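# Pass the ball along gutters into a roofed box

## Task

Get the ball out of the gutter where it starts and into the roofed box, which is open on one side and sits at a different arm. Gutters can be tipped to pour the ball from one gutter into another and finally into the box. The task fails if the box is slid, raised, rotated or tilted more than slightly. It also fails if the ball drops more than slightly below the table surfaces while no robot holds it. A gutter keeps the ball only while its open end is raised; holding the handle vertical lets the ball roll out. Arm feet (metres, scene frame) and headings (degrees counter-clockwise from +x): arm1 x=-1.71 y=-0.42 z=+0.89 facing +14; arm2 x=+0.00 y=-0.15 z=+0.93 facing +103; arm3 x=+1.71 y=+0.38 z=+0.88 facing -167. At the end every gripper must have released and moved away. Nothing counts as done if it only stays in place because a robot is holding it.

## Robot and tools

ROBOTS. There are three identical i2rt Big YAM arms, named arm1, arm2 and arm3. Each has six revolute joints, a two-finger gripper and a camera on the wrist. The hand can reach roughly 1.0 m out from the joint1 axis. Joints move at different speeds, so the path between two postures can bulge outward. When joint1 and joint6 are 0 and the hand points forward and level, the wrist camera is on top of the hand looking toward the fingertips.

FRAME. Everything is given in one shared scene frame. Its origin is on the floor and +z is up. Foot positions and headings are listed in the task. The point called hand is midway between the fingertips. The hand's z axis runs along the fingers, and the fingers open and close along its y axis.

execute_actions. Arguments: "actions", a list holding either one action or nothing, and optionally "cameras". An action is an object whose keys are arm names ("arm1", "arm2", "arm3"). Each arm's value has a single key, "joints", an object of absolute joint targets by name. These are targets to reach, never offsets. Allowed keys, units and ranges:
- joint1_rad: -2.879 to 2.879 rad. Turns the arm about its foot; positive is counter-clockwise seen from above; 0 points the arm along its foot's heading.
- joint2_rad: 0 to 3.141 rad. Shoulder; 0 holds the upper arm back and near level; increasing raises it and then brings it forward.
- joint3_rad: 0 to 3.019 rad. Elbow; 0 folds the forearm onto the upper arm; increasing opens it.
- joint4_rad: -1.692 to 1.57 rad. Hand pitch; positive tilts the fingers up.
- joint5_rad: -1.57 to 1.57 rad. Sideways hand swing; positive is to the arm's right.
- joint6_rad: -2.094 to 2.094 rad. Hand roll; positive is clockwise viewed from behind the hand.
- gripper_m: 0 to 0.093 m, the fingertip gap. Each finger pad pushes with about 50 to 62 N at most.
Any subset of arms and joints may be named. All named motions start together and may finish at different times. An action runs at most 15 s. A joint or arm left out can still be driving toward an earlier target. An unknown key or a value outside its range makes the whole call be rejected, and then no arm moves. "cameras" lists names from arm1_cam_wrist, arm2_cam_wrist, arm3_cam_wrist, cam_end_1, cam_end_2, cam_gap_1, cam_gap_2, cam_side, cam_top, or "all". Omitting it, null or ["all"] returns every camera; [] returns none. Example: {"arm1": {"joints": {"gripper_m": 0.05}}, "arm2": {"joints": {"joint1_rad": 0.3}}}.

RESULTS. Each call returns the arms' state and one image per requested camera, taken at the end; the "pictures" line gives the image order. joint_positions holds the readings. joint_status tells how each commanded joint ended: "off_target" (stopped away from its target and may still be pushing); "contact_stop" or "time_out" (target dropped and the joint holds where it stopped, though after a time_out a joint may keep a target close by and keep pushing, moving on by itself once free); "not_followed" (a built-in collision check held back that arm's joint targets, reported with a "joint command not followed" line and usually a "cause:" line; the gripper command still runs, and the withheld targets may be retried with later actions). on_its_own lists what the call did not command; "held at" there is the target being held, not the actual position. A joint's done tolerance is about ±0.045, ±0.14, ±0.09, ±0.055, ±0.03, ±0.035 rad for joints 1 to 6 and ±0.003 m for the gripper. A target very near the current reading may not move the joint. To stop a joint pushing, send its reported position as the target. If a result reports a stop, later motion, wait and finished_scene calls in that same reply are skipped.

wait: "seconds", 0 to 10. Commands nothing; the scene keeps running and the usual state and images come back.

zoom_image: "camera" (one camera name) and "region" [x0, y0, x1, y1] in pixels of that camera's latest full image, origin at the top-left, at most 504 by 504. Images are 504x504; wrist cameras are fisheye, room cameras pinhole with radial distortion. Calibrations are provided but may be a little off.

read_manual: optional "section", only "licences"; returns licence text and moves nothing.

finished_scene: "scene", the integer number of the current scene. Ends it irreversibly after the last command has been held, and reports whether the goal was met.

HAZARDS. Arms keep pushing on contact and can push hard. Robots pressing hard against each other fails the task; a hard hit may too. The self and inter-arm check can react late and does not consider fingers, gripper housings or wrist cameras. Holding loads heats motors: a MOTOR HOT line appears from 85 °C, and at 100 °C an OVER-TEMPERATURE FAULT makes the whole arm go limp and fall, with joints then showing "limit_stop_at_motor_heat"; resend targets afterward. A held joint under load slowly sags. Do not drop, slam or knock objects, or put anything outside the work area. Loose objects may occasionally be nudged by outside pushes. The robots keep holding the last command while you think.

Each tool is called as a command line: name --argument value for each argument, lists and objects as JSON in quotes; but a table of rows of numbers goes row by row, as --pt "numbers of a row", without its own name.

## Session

execute_actions --actions '[]'

Scene clock: 0.00 s.
Motor temperatures (°C, as the motors report them): arm1=[27 27 37 29 26 26] | arm2=[25 30 36 25 25 24] | arm3=[25 29 35 26 26 25]
arm1.joint_positions: joint1_rad=-0.709 joint2_rad=+0.448 joint3_rad=+1.410 joint4_rad=-1.501 joint5_rad=-0.268 joint6_rad=+0.069 gripper_m=+0.094
arm1.joint_status: not commanded
arm1.hand: x=-1.5784 y=-0.4514 z=+1.4350 quat_wxyz=(-0.504, -0.165, -0.848, -0.027) (m; scene frame)
arm2.joint_positions: joint1_rad=-0.257 joint2_rad=+0.528 joint3_rad=+1.364 joint4_rad=-1.618 joint5_rad=+0.142 joint6_rad=-0.719 gripper_m=+0.095
arm2.joint_status: not commanded
arm2.hand: x=+0.0289 y=+0.0100 z=+1.4182 quat_wxyz=(-0.373, +0.823, -0.419, -0.089) (m; scene frame)
arm3.joint_positions: joint1_rad=+0.813 joint2_rad=+0.318 joint3_rad=+1.494 joint4_rad=-1.535 joint5_rad=-0.296 joint6_rad=-0.569 gripper_m=+0.095
arm3.joint_status: not commanded
arm3.hand: x=+1.7276 y=+0.2995 z=+1.4653 quat_wxyz=(-0.249, -0.506, -0.646, +0.515) (m; scene frame)
pictures: arm1_cam_wrist, arm2_cam_wrist, arm3_cam_wrist, cam_end_1, cam_end_2, cam_gap_1, cam_gap_2, cam_side, cam_top
camera_calibration (this result's frames):
arm1_cam_wrist: T_world_to_cam=[[-0.252534, -0.941831, -0.221767, -0.505677], [-0.849302, 0.325573, -0.415558, -0.58912], [0.463587, 0.0834048, -0.882117, 2.15692], [0, 0, 0, 1]] pos_world=[-1.62796, -0.464358, 1.5457]
arm2_cam_wrist: T_world_to_cam=[[0.757247, 0.362617, 0.543219, -0.791931], [0.399707, -0.915072, 0.0536496, -0.0759647], [0.516539, 0.176502, -0.837875, 1.29507], [0, 0, 0, 1]] pos_world=[-0.0389006, -0.0109279, 1.51937]
arm3_cam_wrist: T_world_to_cam=[[-0.91485, 0.0422378, 0.401578, 0.979816], [-0.178531, 0.849718, -0.49609, 0.788168], [-0.362182, -0.525543, -0.769824, 2.03831], [0, 0, 0, 1]] pos_world=[1.77534, 0.360111, 1.56667]
Images, in order (width x height): arm1_cam_wrist 504x504, arm2_cam_wrist 504x504, arm3_cam_wrist 504x504, cam_end_1 504x504, cam_end_2 504x504, cam_gap_1 504x504, cam_gap_2 504x504, cam_side 504x504, cam_top 504x504.

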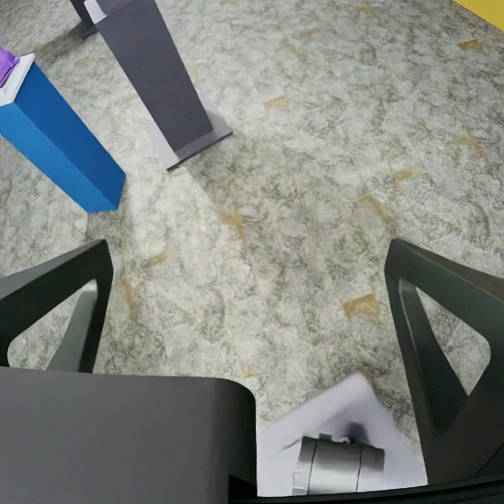

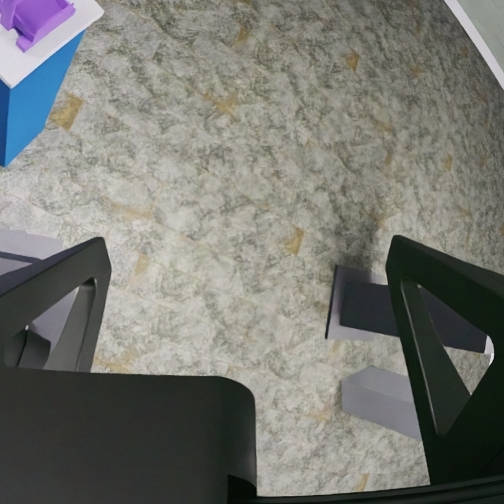

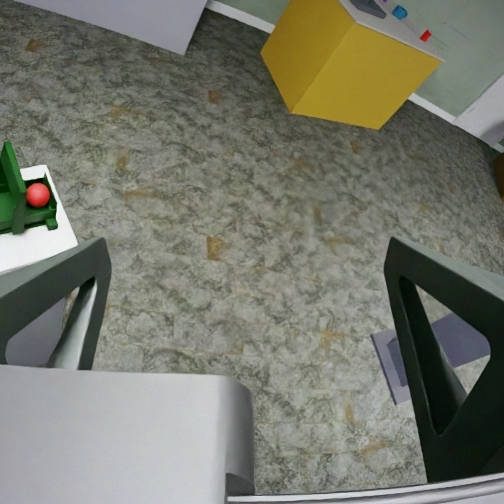

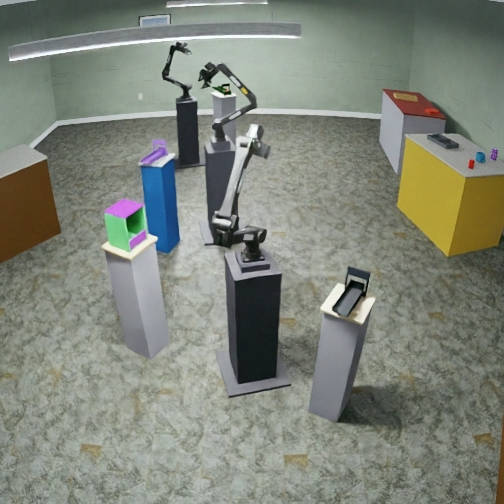

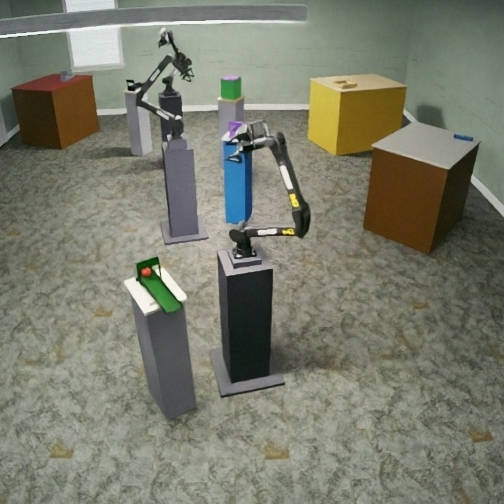

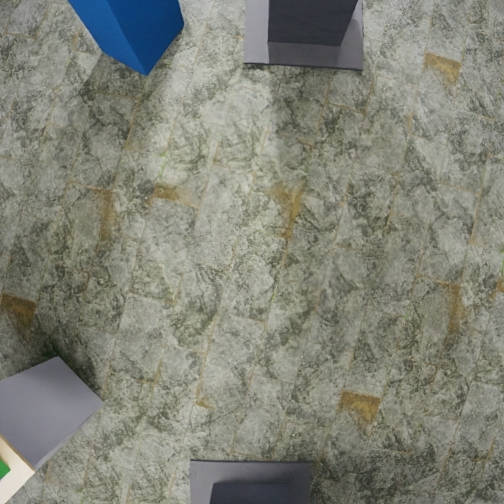

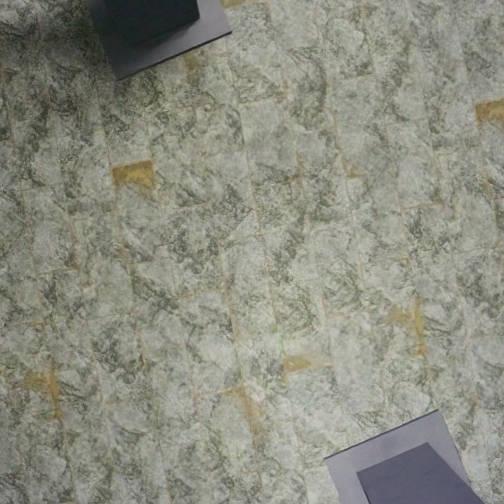

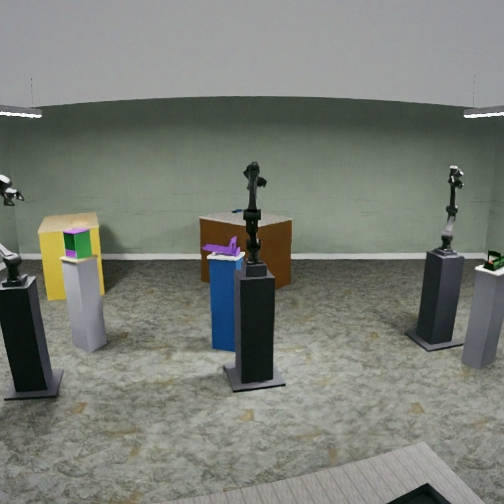

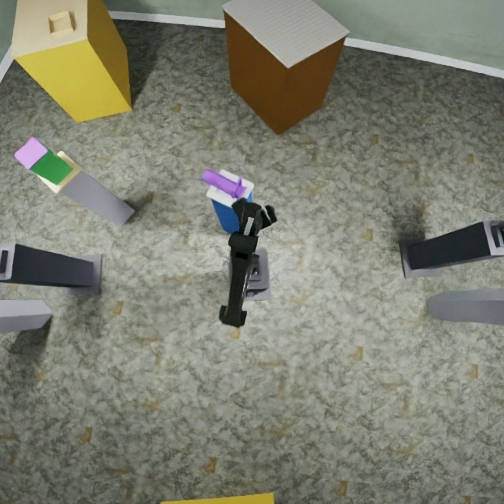

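zoom_image --camera "cam_end_2" --region '[110, 245, 200, 325]'

zoom_image --camera "cam_end_1" --region '[305, 255, 395, 335]'

zoom_image --camera "cam_end_1" --region '[85, 185, 175, 275]'

zoom_image --camera "cam_top" --region '[190, 155, 270, 225]'

Region (110, 245, 200, 325) of cam_end_2's 504x504 image, scaled by 5.600, with more detail than that image has.

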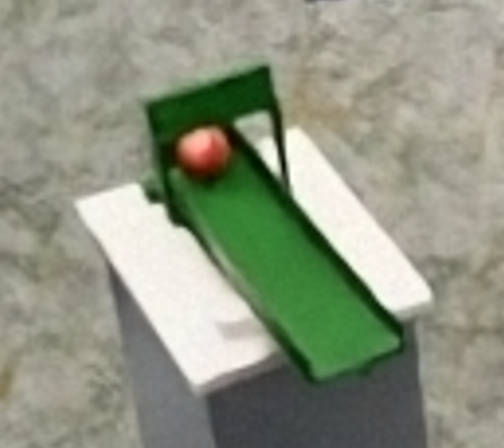

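Region (305, 255, 395, 335) of cam_end_1's 504x504 image, scaled by 5.600, with more detail than that image has.

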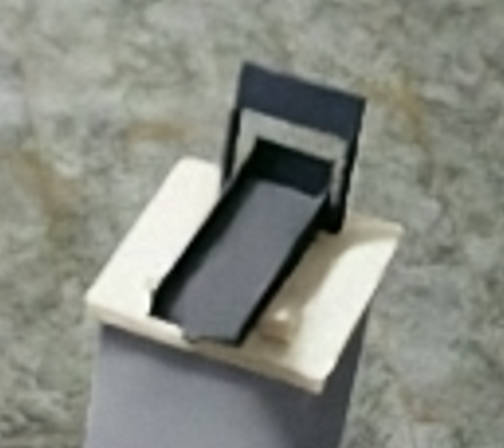

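Region (85, 185, 175, 275) of cam_end_1's 504x504 image, scaled by 5.600, with more detail than that image has.

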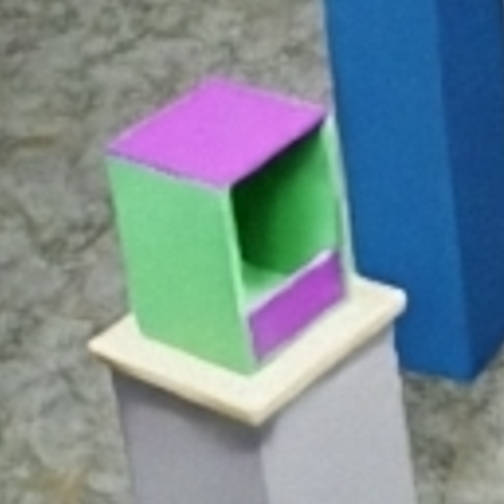

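Region (190, 155, 270, 225) of cam_top's 504x504 image, scaled by 6.300, with more detail than that image has; it fills the top 441 rows of this view, and the rest is white.

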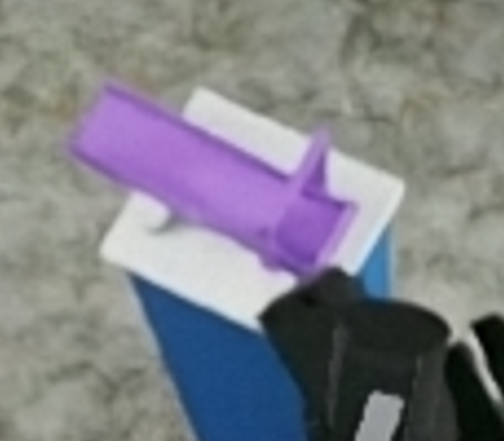

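zoom_image --camera "cam_end_2" --region '[200, 215, 320, 295]'

Region (200, 215, 320, 295) of cam_end_2's 504x504 image, scaled by 4.200, with more detail than that image has.

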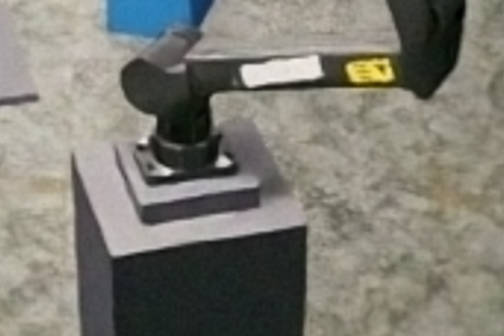

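zoom_image --camera "arm3_cam_wrist" --region '[0, 130, 120, 280]'

zoom_image --camera "arm2_cam_wrist" --region '[0, 0, 130, 110]'

zoom_image --camera "cam_end_1" --region '[125, 130, 195, 185]'

zoom_image --camera "cam_side" --region '[190, 225, 270, 275]'

Region (0, 130, 120, 280) of arm3_cam_wrist's 504x504 image, scaled by 3.360, with more detail than that image has; it fills the left 403 columns of this view, and the rest is white.

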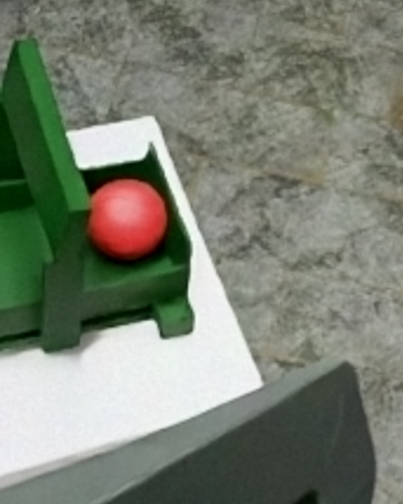

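Region (0, 0, 130, 110) of arm2_cam_wrist's 504x504 image, scaled by 3.877, with more detail than that image has; it fills the top 426 rows of this view, and the rest is white.

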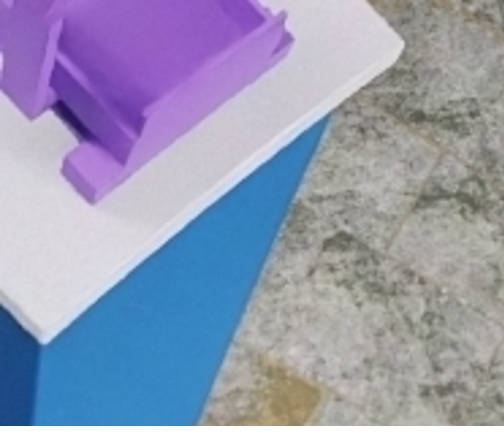

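Region (125, 130, 195, 185) of cam_end_1's 504x504 image, scaled by 7.200, with more detail than that image has; it fills the top 396 rows of this view, and the rest is white.

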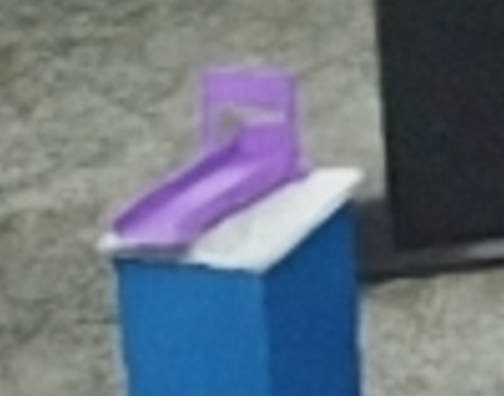

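Region (190, 225, 270, 275) of cam_side's 504x504 image, scaled by 6.300, with more detail than that image has; it fills the top 315 rows of this view, and the rest is white.

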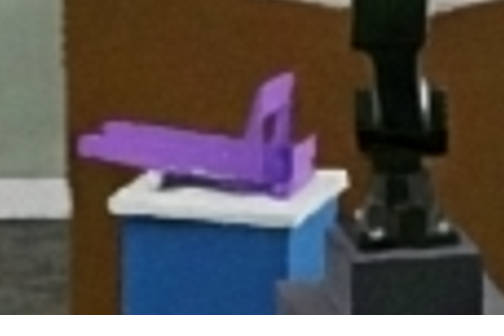

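zoom_image --camera "cam_end_1" --region '[190, 110, 260, 165]'

zoom_image --camera "cam_end_1" --region '[205, 215, 295, 285]'

Region (190, 110, 260, 165) of cam_end_1's 504x504 image, scaled by 7.200, with more detail than that image has; it fills the top 396 rows of this view, and the rest is white.

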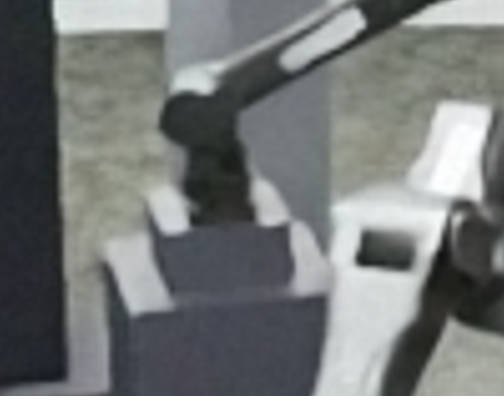

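Region (205, 215, 295, 285) of cam_end_1's 504x504 image, scaled by 5.600, with more detail than that image has.

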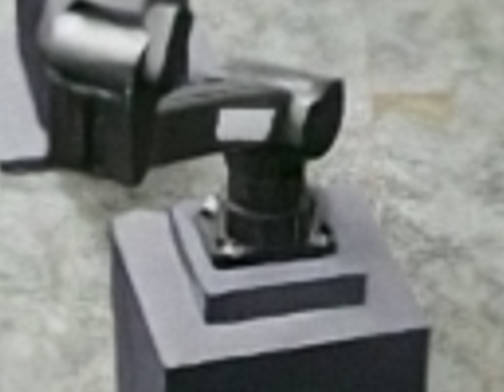

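execute_actions --actions '[{"arm1": {"joints": {"joint1_rad": -2.194, "joint2_rad": 1.775, "joint3_rad": 1.63, "joint4_rad": -1.21, "joint5_rad": 0.216, "joint6_rad": 0.143}}, "arm2": {"joints": {"joint1_rad": 0.078, "joint2_rad": 1.59, "joint3_rad": 1.185, "joint4_rad": -0.85, "joint5_rad": -0.181, "joint6_rad": 0.6}}, "arm3": {"joints": {"joint1_rad": 1.665, "joint2_rad": 1.65, "joint3_rad": 1.41, "joint4_rad": -1.195, "joint5_rad": -0.2125, "joint6_rad": -0.232}}}]' --cameras '["arm1_cam_wrist", "arm2_cam_wrist", "arm3_cam_wrist", "cam_end_1", "cam_end_2"]'

Scene clock: 122.03 s.
Motor temperatures (°C, as the motors report them): arm1=[27 27 38 29 26 26] | arm2=[25 30 38 26 25 24] | arm3=[25 29 35 26 26 25]
arm1.joint_positions: joint1_rad=-2.193 joint2_rad=+1.801 joint3_rad=+1.598 joint4_rad=-1.205 joint5_rad=+0.215 joint6_rad=+0.128 gripper_m=+0.094
arm1.joint_status: all done
arm1.hand: x=-1.9634 y=-0.9610 z=+1.0465 quat_wxyz=(+0.039, -0.857, -0.500, +0.123) (m; scene frame)
arm2.joint_positions: joint1_rad=+0.072 joint2_rad=+1.588 joint3_rad=+1.176 joint4_rad=-0.864 joint5_rad=-0.179 joint6_rad=+0.585 gripper_m=+0.095
arm2.joint_status: all done
arm2.hand: x=-0.1797 y=+0.3337 z=+1.0446 quat_wxyz=(+0.037, +0.600, -0.783, -0.162) (m; scene frame)
arm3.joint_positions: joint1_rad=+1.672 joint2_rad=+1.645 joint3_rad=+1.411 joint4_rad=-1.200 joint5_rad=-0.213 joint6_rad=-0.241 gripper_m=+0.095
arm3.joint_status: all done
arm3.hand: x=+1.9165 y=-0.1083 z=+1.0553 quat_wxyz=(-0.122, -0.470, -0.873, -0.037) (m; scene frame)
pictures: arm1_cam_wrist, arm2_cam_wrist, arm3_cam_wrist, cam_end_1, cam_end_2
camera_calibration (this result's frames):
arm1_cam_wrist: T_world_to_cam=[[-0.842967, 0.505655, 0.183626, -1.36142], [0.533439, 0.741494, 0.406977, 1.34216], [0.0696323, 0.441021, -0.894791, 1.61861], [0, 0, 0, 1]] pos_world=[-1.9763, -1.02063, 1.15209]
arm2_cam_wrist: T_world_to_cam=[[0.927979, -0.233717, -0.290226, 0.551925], [-0.0783241, -0.883793, 0.461276, -0.198429], [-0.364307, -0.405323, -0.838447, 1.06904], [0, 0, 0, 1]] pos_world=[-0.138256, 0.386932, 1.14805]
arm3_cam_wrist: T_world_to_cam=[[-0.817275, -0.54504, -0.187065, 1.70509], [-0.569271, 0.713291, 0.408836, 0.744143], [-0.0894, 0.440622, -0.89323, 1.28889], [0, 0, 0, 1]] pos_world=[1.93237, -0.169361, 1.166]
Images, in order (width x height): arm1_cam_wrist 504x504, arm2_cam_wrist 504x504, arm3_cam_wrist 504x504, cam_end_1 504x504, cam_end_2 504x504.

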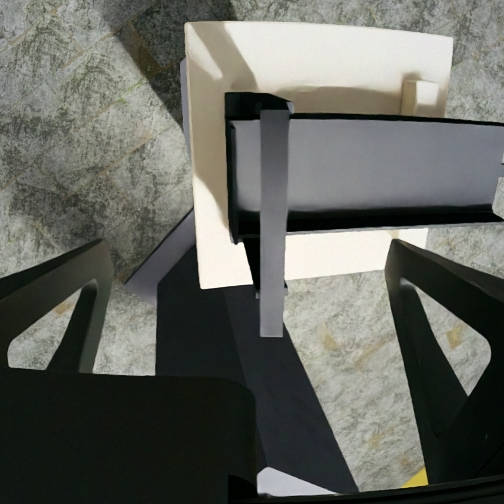

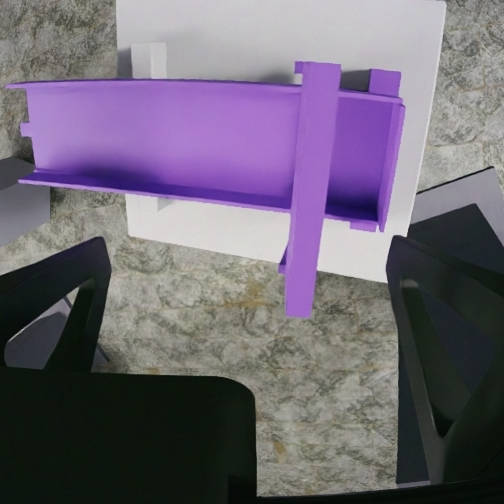

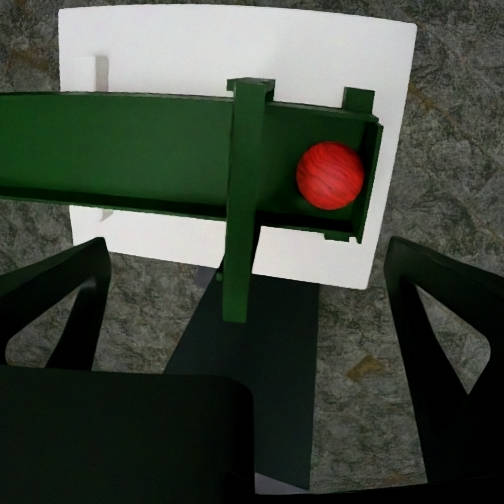

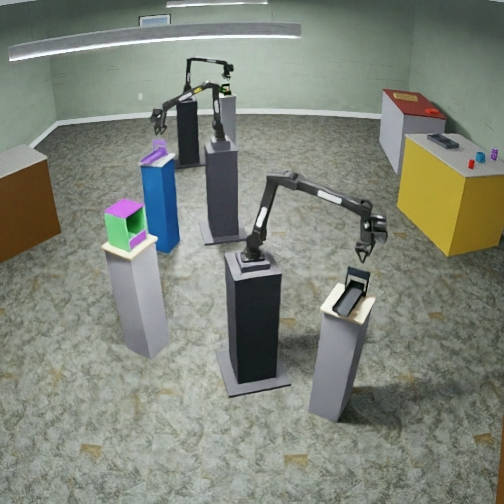

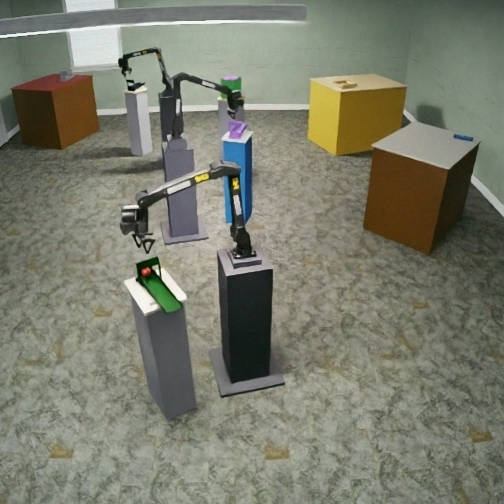

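zoom_image --camera "arm1_cam_wrist" --region '[170, 70, 450, 350]'

zoom_image --camera "arm2_cam_wrist" --region '[170, 50, 450, 330]'

zoom_image --camera "arm3_cam_wrist" --region '[130, 60, 410, 340]'

Region (170, 70, 450, 350) of arm1_cam_wrist's 504x504 image, scaled by 1.800, with more detail than that image has.

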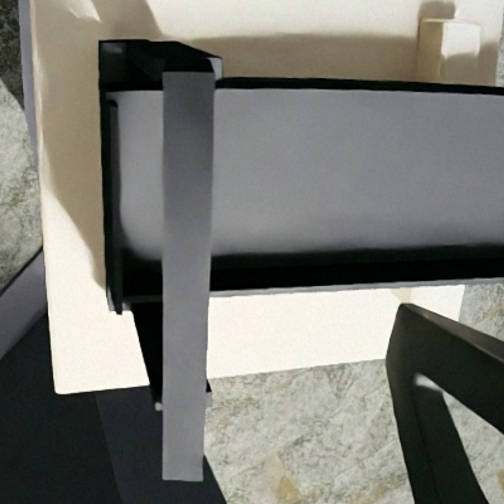

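Region (170, 50, 450, 330) of arm2_cam_wrist's 504x504 image, scaled by 1.800, with more detail than that image has.

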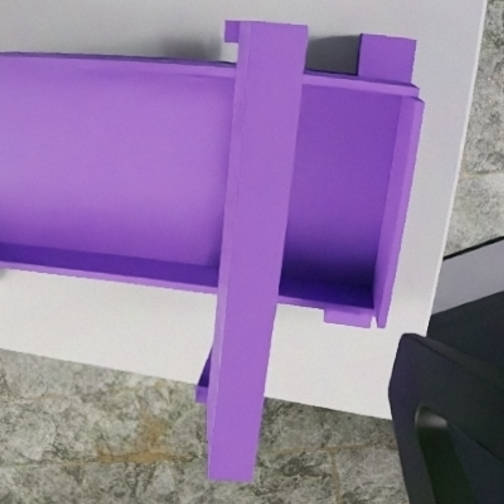

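Region (130, 60, 410, 340) of arm3_cam_wrist's 504x504 image, scaled by 1.800, with more detail than that image has.

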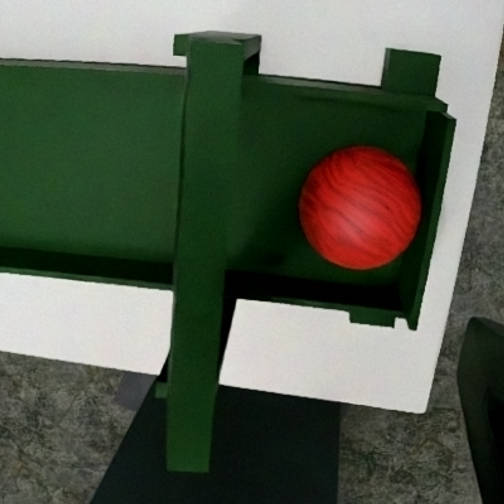

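execute_actions --actions '[{"arm1": {"joints": {"joint1_rad": -2.236, "joint2_rad": 1.925, "joint4_rad": -1.275, "joint6_rad": 0.10, "gripper_m": 0.055}}, "arm2": {"joints": {"joint1_rad": 0.064, "joint2_rad": 1.732, "joint5_rad": -0.169, "gripper_m": 0.055}}, "arm3": {"joints": {"joint1_rad": 1.706, "joint2_rad": 1.80, "joint4_rad": -1.23, "joint6_rad": -0.15, "gripper_m": 0.055}}}]' --cameras '["arm1_cam_wrist", "arm2_cam_wrist", "arm3_cam_wrist"]'

Scene clock: 221.90 s.
Motor temperatures (°C, as the motors report them): arm1=[27 30 42 29 26 26] | arm2=[25 31 39 25 25 24] | arm3=[25 30 36 26 26 25]
arm1.joint_positions: joint1_rad=-2.239 joint2_rad=+1.947 joint3_rad=+1.598 joint4_rad=-1.268 joint5_rad=+0.215 joint6_rad=+0.117 gripper_m=+0.055
arm1.joint_status: all done
arm1.hand: x=-1.9810 y=-0.9331 z=+0.9645 quat_wxyz=(+0.105, -0.861, -0.495, +0.038) (m; scene frame)
arm2.joint_positions: joint1_rad=+0.072 joint2_rad=+1.739 joint3_rad=+1.176 joint4_rad=-0.861 joint5_rad=-0.171 joint6_rad=+0.585 gripper_m=+0.055
arm2.joint_status: all done
arm2.hand: x=-0.1766 y=+0.3273 z=+0.9703 quat_wxyz=(+0.059, +0.599, -0.794, -0.092) (m; scene frame)
arm3.joint_positions: joint1_rad=+1.706 joint2_rad=+1.804 joint3_rad=+1.411 joint4_rad=-1.219 joint5_rad=-0.213 joint6_rad=-0.159 gripper_m=+0.055
arm3.joint_status: all done
arm3.hand: x=+1.9316 y=-0.0969 z=+0.9760 quat_wxyz=(-0.052, -0.500, -0.859, -0.100) (m; scene frame)
pictures: arm1_cam_wrist, arm2_cam_wrist, arm3_cam_wrist
camera_calibration (this result's frames):
arm1_cam_wrist: T_world_to_cam=[[-0.841323, 0.496174, 0.214448, -1.4106], [0.517722, 0.625649, 0.583548, 1.05472], [0.155372, 0.601976, -0.783252, 1.74663], [0, 0, 0, 1]] pos_world=[-2.0042, -1.01141, 1.05507]
arm2_cam_wrist: T_world_to_cam=[[0.93996, -0.270391, -0.208239, 0.460515], [-0.106035, -0.811343, 0.574873, -0.308401], [-0.324394, -0.518277, -0.791301, 1.0036], [0, 0, 0, 1]] pos_world=[-0.140006, 0.394442, 1.06734]
arm3_cam_wrist: T_world_to_cam=[[-0.853131, -0.468962, -0.228566, 1.82601], [-0.507946, 0.64675, 0.568951, 0.495854], [-0.118991, 0.601488, -0.78997, 1.18632], [0, 0, 0, 1]] pos_world=[1.95085, -0.177921, 1.0724]
Images, in order (width x height): arm1_cam_wrist 504x504, arm2_cam_wrist 504x504, arm3_cam_wrist 504x504.

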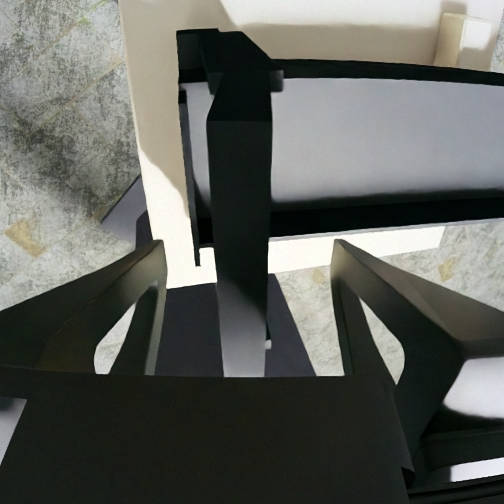

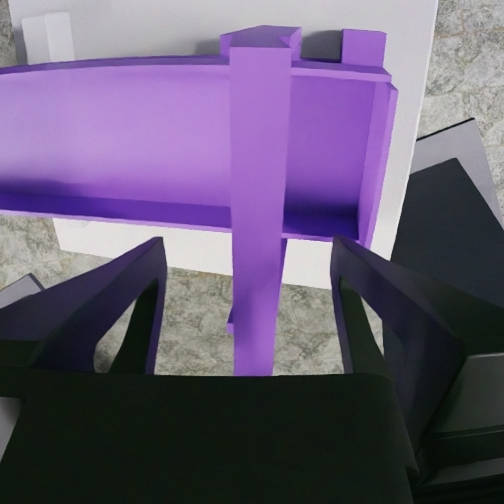

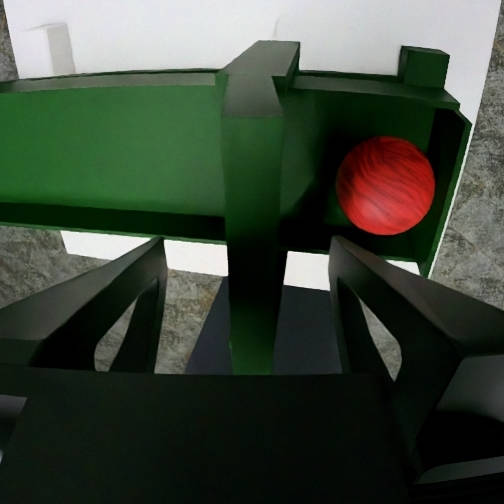

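execute_actions --actions '[{"arm1": {"joints": {"gripper_m": 0.0}}, "arm2": {"joints": {"gripper_m": 0.0}}, "arm3": {"joints": {"gripper_m": 0.0}}}]' --cameras '["arm1_cam_wrist", "arm2_cam_wrist", "arm3_cam_wrist"]'

Scene clock: 229.53 s.
Motor temperatures (°C, as the motors report them): arm1=[27 30 41 29 26 26] | arm2=[25 31 38 25 25 24] | arm3=[25 30 35 26 26 25]
arm1.joint_positions: joint1_rad=-2.239 joint2_rad=+1.945 joint3_rad=+1.598 joint4_rad=-1.268 joint5_rad=+0.220 joint6_rad=+0.115 gripper_m=+0.011
arm1.joint_status: gripper_m off_target (ended at +0.011, target +0.000)
arm1.hand: x=-1.9815 y=-0.9329 z=+0.9655 quat_wxyz=(+0.106, -0.861, -0.496, +0.040) (m; scene frame)
arm2.joint_positions: joint1_rad=+0.072 joint2_rad=+1.739 joint3_rad=+1.176 joint4_rad=-0.860 joint5_rad=-0.171 joint6_rad=+0.587 gripper_m=+0.012
arm2.joint_status: gripper_m off_target (ended at +0.012, target +0.000)
arm2.hand: x=-0.1766 y=+0.3275 z=+0.9703 quat_wxyz=(+0.058, +0.598, -0.794, -0.092) (m; scene frame)
arm3.joint_positions: joint1_rad=+1.706 joint2_rad=+1.804 joint3_rad=+1.411 joint4_rad=-1.219 joint5_rad=-0.213 joint6_rad=-0.157 gripper_m=+0.012
arm3.joint_status: gripper_m off_target (ended at +0.012, target +0.000)
arm3.hand: x=+1.9315 y=-0.0968 z=+0.9760 quat_wxyz=(-0.051, -0.501, -0.858, -0.100) (m; scene frame)
pictures: arm1_cam_wrist, arm2_cam_wrist, arm3_cam_wrist
camera_calibration (this result's frames):
arm1_cam_wrist: T_world_to_cam=[[-0.841564, 0.49375, 0.219047, -1.41859], [0.518871, 0.626222, 0.58191, 1.05866], [0.150146, 0.603371, -0.783198, 1.73827], [0, 0, 0, 1]] pos_world=[-2.00414, -1.01135, 1.0561]
arm2_cam_wrist: T_world_to_cam=[[0.939439, -0.272096, -0.208368, 0.461155], [-0.107585, -0.811399, 0.574507, -0.308149], [-0.32539, -0.517297, -0.791533, 1.00344], [0, 0, 0, 1]] pos_world=[-0.139869, 0.394524, 1.06738]
arm3_cam_wrist: T_world_to_cam=[[-0.853971, -0.467595, -0.228228, 1.82738], [-0.506613, 0.647204, 0.569623, 0.492584], [-0.118643, 0.602065, -0.789583, 1.18526], [0, 0, 0, 1]] pos_world=[1.9507, -0.177934, 1.07234]
Images, in order (width x height): arm1_cam_wrist 504x504, arm2_cam_wrist 504x504, arm3_cam_wrist 504x504.

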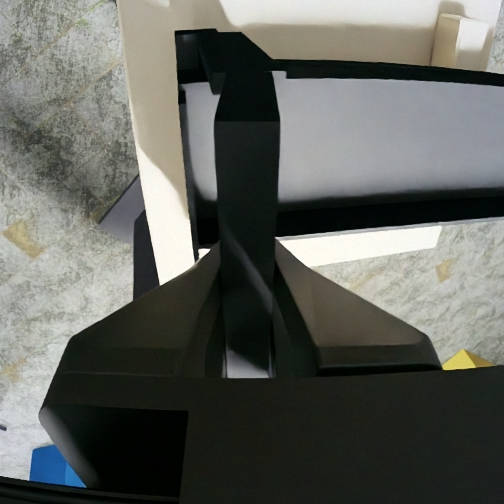

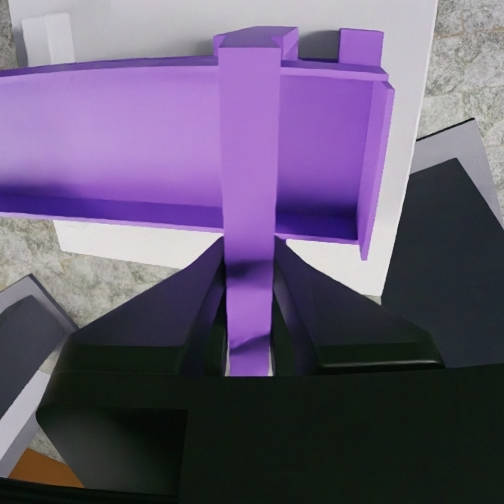

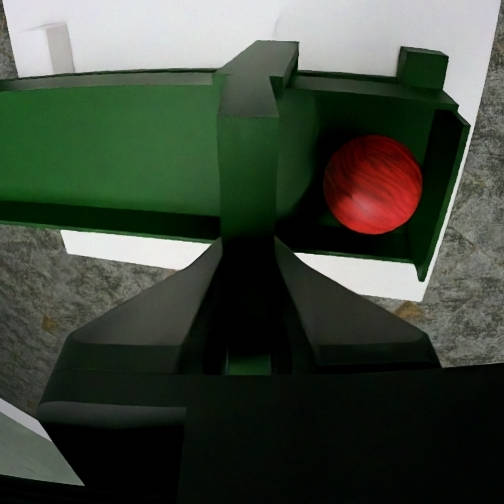

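execute_actions --actions '[{"arm1": {"joints": {"joint2_rad": 1.55}}, "arm2": {"joints": {"joint2_rad": 1.35}}, "arm3": {"joints": {"joint2_rad": 1.35, "joint5_rad": -0.45, "joint6_rad": 0.8}}}]' --cameras '["arm3_cam_wrist", "cam_end_1", "cam_end_2"]'

Scene clock: 314.77 s.
Motor temperatures (°C, as the motors report them): arm1=[27 31 41 29 26 26] | arm2=[25 32 38 25 25 24] | arm3=[25 31 35 26 26 25]
arm1.joint_positions: joint1_rad=-2.239 joint2_rad=+1.569 joint3_rad=+1.599 joint4_rad=-1.272 joint5_rad=+0.215 joint6_rad=+0.114 gripper_m=+0.011
arm1.joint_status: all done
arm1.hand: x=-1.9730 y=-0.9154 z=+1.1709 quat_wxyz=(-0.006, -0.861, -0.473, +0.187) (m; scene frame)
arm2.joint_positions: joint1_rad=+0.072 joint2_rad=+1.347 joint3_rad=+1.159 joint4_rad=-0.860 joint5_rad=-0.167 joint6_rad=+0.587 gripper_m=+0.012
arm2.joint_status: all done
arm2.hand: x=-0.1733 y=+0.3203 z=+1.1546 quat_wxyz=(-0.008, +0.592, -0.761, -0.264) (m; scene frame)
arm3.joint_positions: joint1_rad=+1.706 joint2_rad=+1.363 joint3_rad=+1.400 joint4_rad=-1.223 joint5_rad=-0.443 joint6_rad=+0.790 gripper_m=+0.012
arm3.joint_status: all done
arm3.hand: x=+1.9509 y=-0.0478 z=+1.1976 quat_wxyz=(-0.225, -0.783, -0.552, -0.177) (m; scene frame)
pictures: arm3_cam_wrist, cam_end_1, cam_end_2
camera_calibration (this result's frames):
arm3_cam_wrist: T_world_to_cam=[[-0.778507, 0.30048, -0.551035, 2.1935], [-0.0256707, 0.861974, 0.506303, -0.507787], [0.627111, 0.408306, -0.663339, -0.282318], [0, 0, 0, 1]] pos_world=[1.87166, -0.10613, 1.27851]
Images, in order (width x height): arm3_cam_wrist 504x504, cam_end_1 504x504, cam_end_2 504x504.

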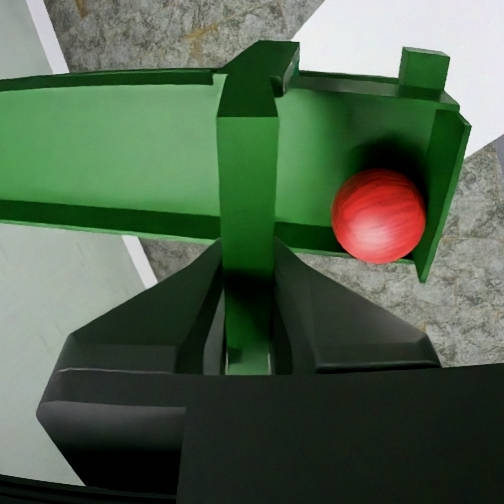

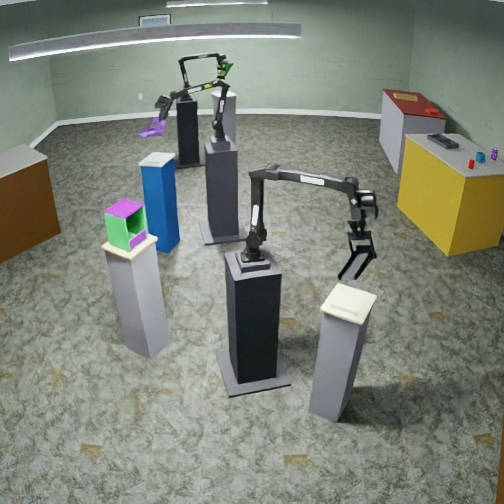

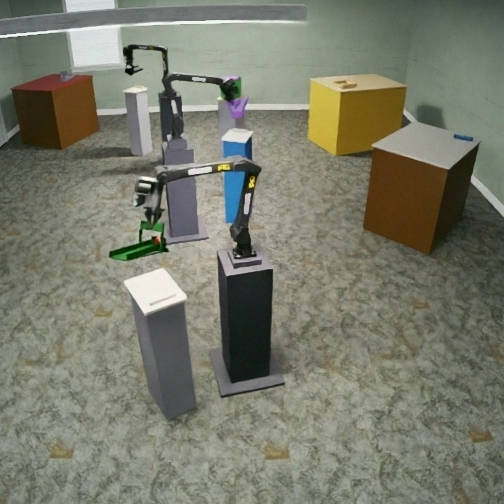

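execute_actions --actions '[]'

Scene clock: 327.70 s.
Motor temperatures (°C, as the motors report them): arm1=[27 31 42 29 26 26] | arm2=[25 31 39 25 25 24] | arm3=[25 31 36 26 27 25]
arm1.joint_positions: joint1_rad=-2.239 joint2_rad=+1.569 joint3_rad=+1.599 joint4_rad=-1.272 joint5_rad=+0.215 joint6_rad=+0.114 gripper_m=+0.011
arm1.joint_status: all done
arm1.hand: x=-1.9730 y=-0.9154 z=+1.1709 quat_wxyz=(-0.006, -0.861, -0.473, +0.187) (m; scene frame)
arm2.joint_positions: joint1_rad=+0.072 joint2_rad=+1.347 joint3_rad=+1.159 joint4_rad=-0.860 joint5_rad=-0.167 joint6_rad=+0.587 gripper_m=+0.012
arm2.joint_status: all done
arm2.hand: x=-0.1733 y=+0.3203 z=+1.1546 quat_wxyz=(-0.008, +0.592, -0.761, -0.264) (m; scene frame)
arm3.joint_positions: joint1_rad=+1.706 joint2_rad=+1.363 joint3_rad=+1.400 joint4_rad=-1.223 joint5_rad=-0.443 joint6_rad=+0.791 gripper_m=+0.012
arm3.joint_status: all done
arm3.hand: x=+1.9509 y=-0.0478 z=+1.1976 quat_wxyz=(-0.225, -0.784, -0.552, -0.177) (m; scene frame)
pictures: arm1_cam_wrist, arm2_cam_wrist, arm3_cam_wrist, cam_end_1, cam_end_2, cam_gap_1, cam_gap_2, cam_side, cam_top
camera_calibration (this result's frames):
arm1_cam_wrist: T_world_to_cam=[[-0.813905, 0.55871, 0.159377, -1.28112], [0.580631, 0.772451, 0.257268, 1.55959], [0.0206273, 0.301931, -0.953107, 1.55483], [0, 0, 0, 1]] pos_world=[-1.98033, -0.958381, 1.28487]
arm2_cam_wrist: T_world_to_cam=[[0.90725, -0.165816, -0.386525, 0.660657], [-0.0646628, -0.96307, 0.261372, -0.00199049], [-0.41559, -0.212136, -0.884468, 1.14061], [0, 0, 0, 1]] pos_world=[-0.125484, 0.349595, 1.26471]
arm3_cam_wrist: T_world_to_cam=[[-0.778378, 0.300839, -0.551021, 2.19325], [-0.0254261, 0.86188, 0.506474, -0.508474], [0.627281, 0.408238, -0.663219, -0.282796], [0, 0, 0, 1]] pos_world=[1.87164, -0.106121, 1.2785]
Images, in order (width x height): arm1_cam_wrist 504x504, arm2_cam_wrist 504x504, arm3_cam_wrist 504x504, cam_end_1 504x504, cam_end_2 504x504, cam_gap_1 504x504, cam_gap_2 504x504, cam_side 504x504, cam_top 504x504.

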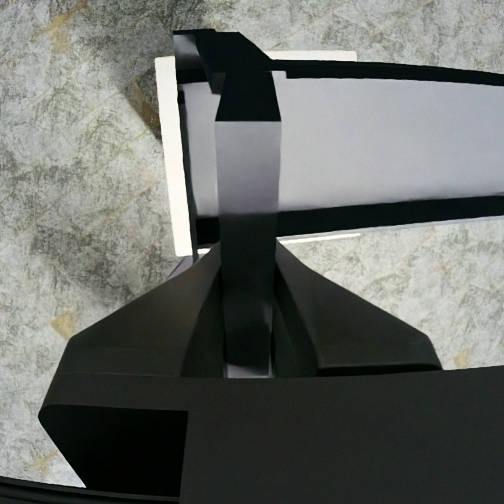

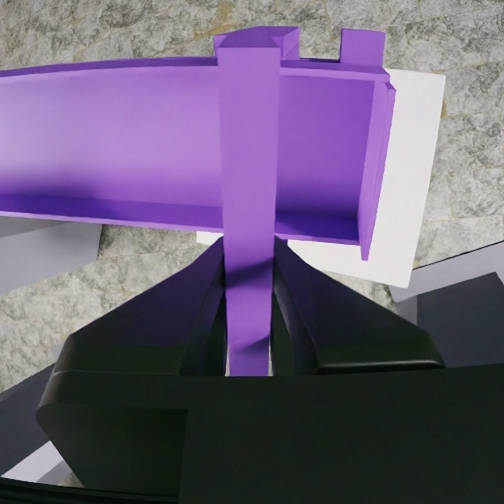

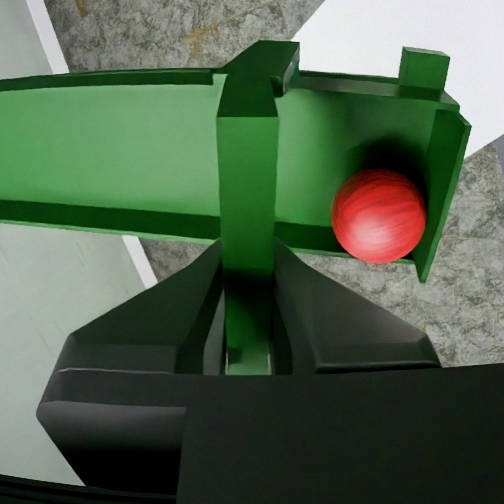

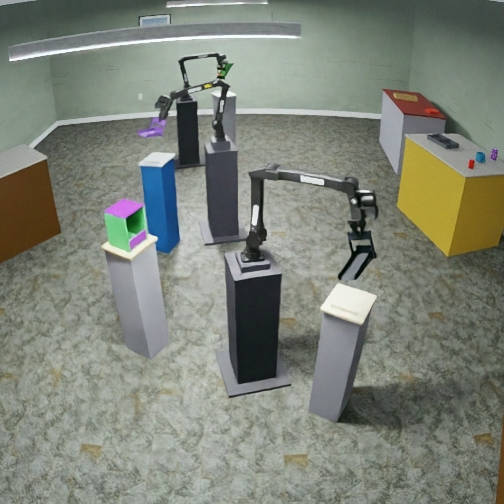

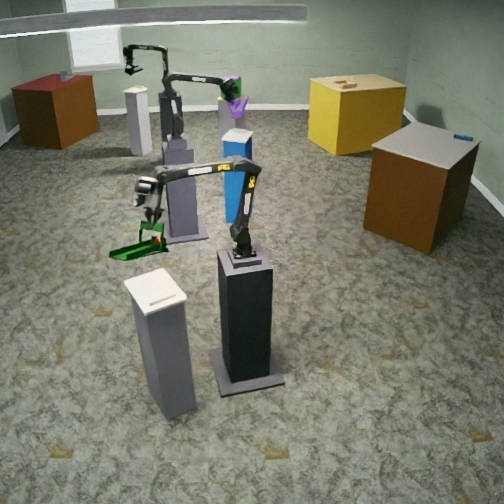

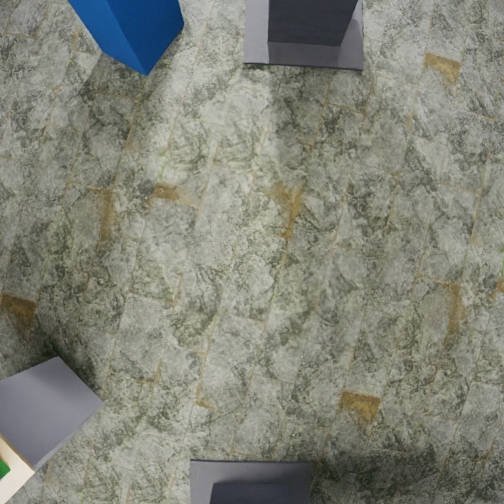

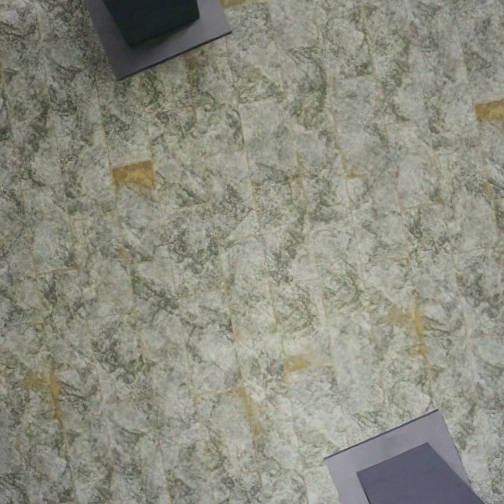

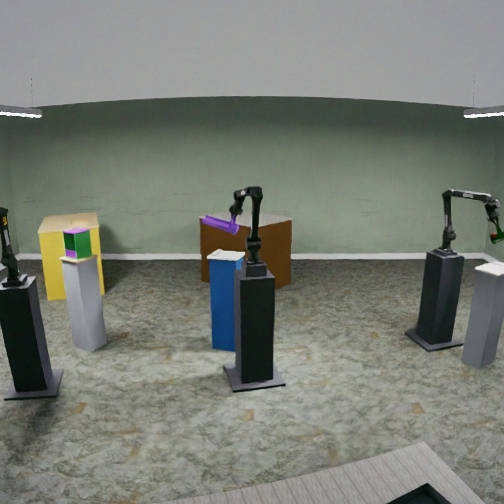

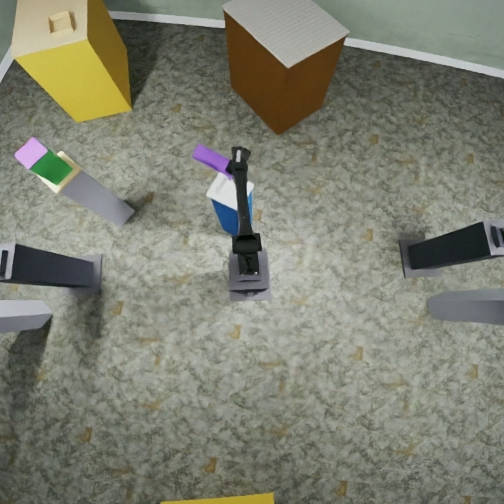

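execute_actions --actions '[{"arm1": {"joints": {"joint1_rad": -0.68, "joint5_rad": 0.0, "joint6_rad": -0.86}}, "arm2": {"joints": {"joint1_rad": -1.47, "joint2_rad": 2.045, "joint3_rad": 1.86, "joint4_rad": -0.935, "joint5_rad": 0.0, "joint6_rad": 1.58}}, "arm3": {"joints": {"joint1_rad": 0.075, "joint2_rad": 1.84, "joint3_rad": 1.96, "joint4_rad": -0.95, "joint5_rad": 0.0, "joint6_rad": 1.58}}}]' --cameras '["cam_gap_2", "cam_side", "arm3_cam_wrist"]'

Scene clock: 410.77 s.
Motor temperatures (°C, as the motors report them): arm1=[27 31 43 29 26 26] | arm2=[25 31 41 25 25 24] | arm3=[25 31 37 26 27 25]
arm1.joint_positions: joint1_rad=-0.673 joint2_rad=+1.570 joint3_rad=+1.599 joint4_rad=-1.272 joint5_rad=-0.003 joint6_rad=-0.842 gripper_m=+0.011
arm1.joint_status: all done
arm1.hand: x=-1.2147 y=-0.6537 z=+1.1758 quat_wxyz=(-0.137, +0.205, -0.965, +0.088) (m; scene frame)
arm2.joint_positions: joint1_rad=-1.466 joint2_rad=+2.085 joint3_rad=+1.805 joint4_rad=-0.935 joint5_rad=+0.000 joint6_rad=+1.565 gripper_m=+0.012
arm2.joint_status: all done
arm2.hand: x=+0.6814 y=+0.0792 z=+1.0178 quat_wxyz=(-0.108, -0.570, -0.803, -0.139) (m; scene frame)
arm3.joint_positions: joint1_rad=+0.072 joint2_rad=+1.865 joint3_rad=+1.882 joint4_rad=-0.958 joint5_rad=+0.004 joint6_rad=+1.571 gripper_m=+0.012
arm3.joint_status: all done
arm3.hand: x=+1.0218 y=+0.1615 z=+1.1587 quat_wxyz=(-0.243, -0.766, +0.565, +0.186) (m; scene frame)
pictures: arm3_cam_wrist, cam_gap_2, cam_side
camera_calibration (this result's frames):
arm3_cam_wrist: T_world_to_cam=[[0.776853, 0.230891, -0.585824, -0.151873], [0.553901, -0.693064, 0.461363, -0.981289], [-0.299489, -0.6829, -0.666299, 1.31554], [0, 0, 0, 1]] pos_world=[1.05551, 0.253349, 1.2403]
Images, in order (width x height): arm3_cam_wrist 504x504, cam_gap_2 504x504, cam_side 504x504.

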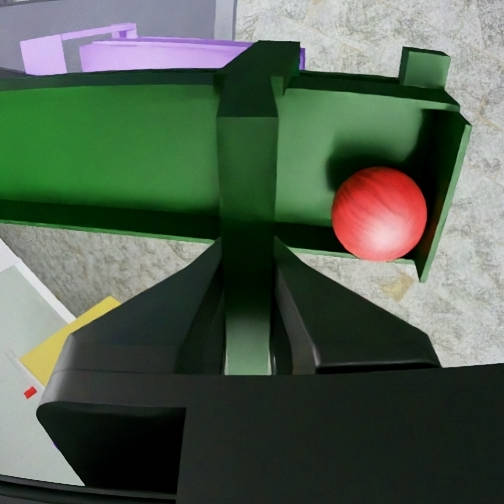

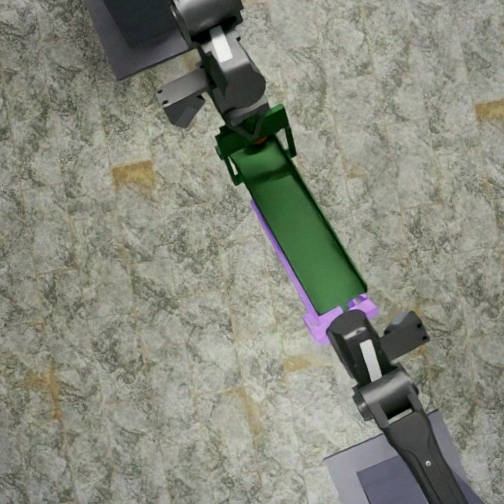

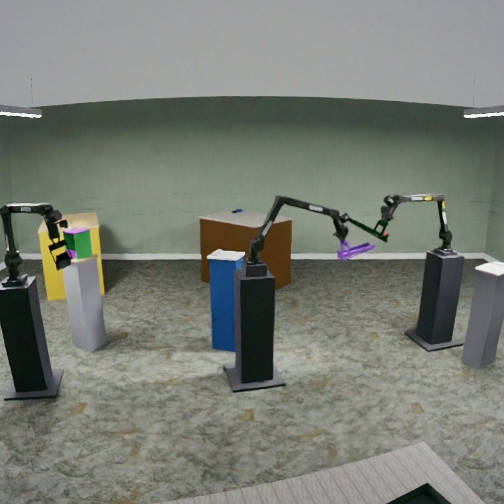

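zoom_image --camera "cam_gap_2" --region '[200, 90, 440, 370]'

zoom_image --camera "cam_side" --region '[310, 180, 420, 280]'

Region (200, 90, 440, 370) of cam_gap_2's 504x504 image, scaled by 1.800, with more detail than that image has; it fills the left 432 columns of this view, and the rest is white.

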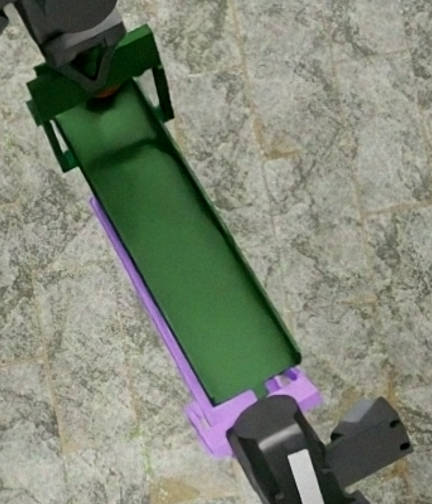

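Region (310, 180, 420, 280) of cam_side's 504x504 image, scaled by 4.582, with more detail than that image has; it fills the top 458 rows of this view, and the rest is white.

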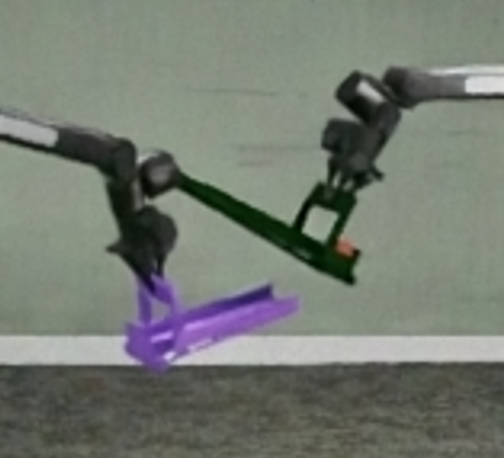

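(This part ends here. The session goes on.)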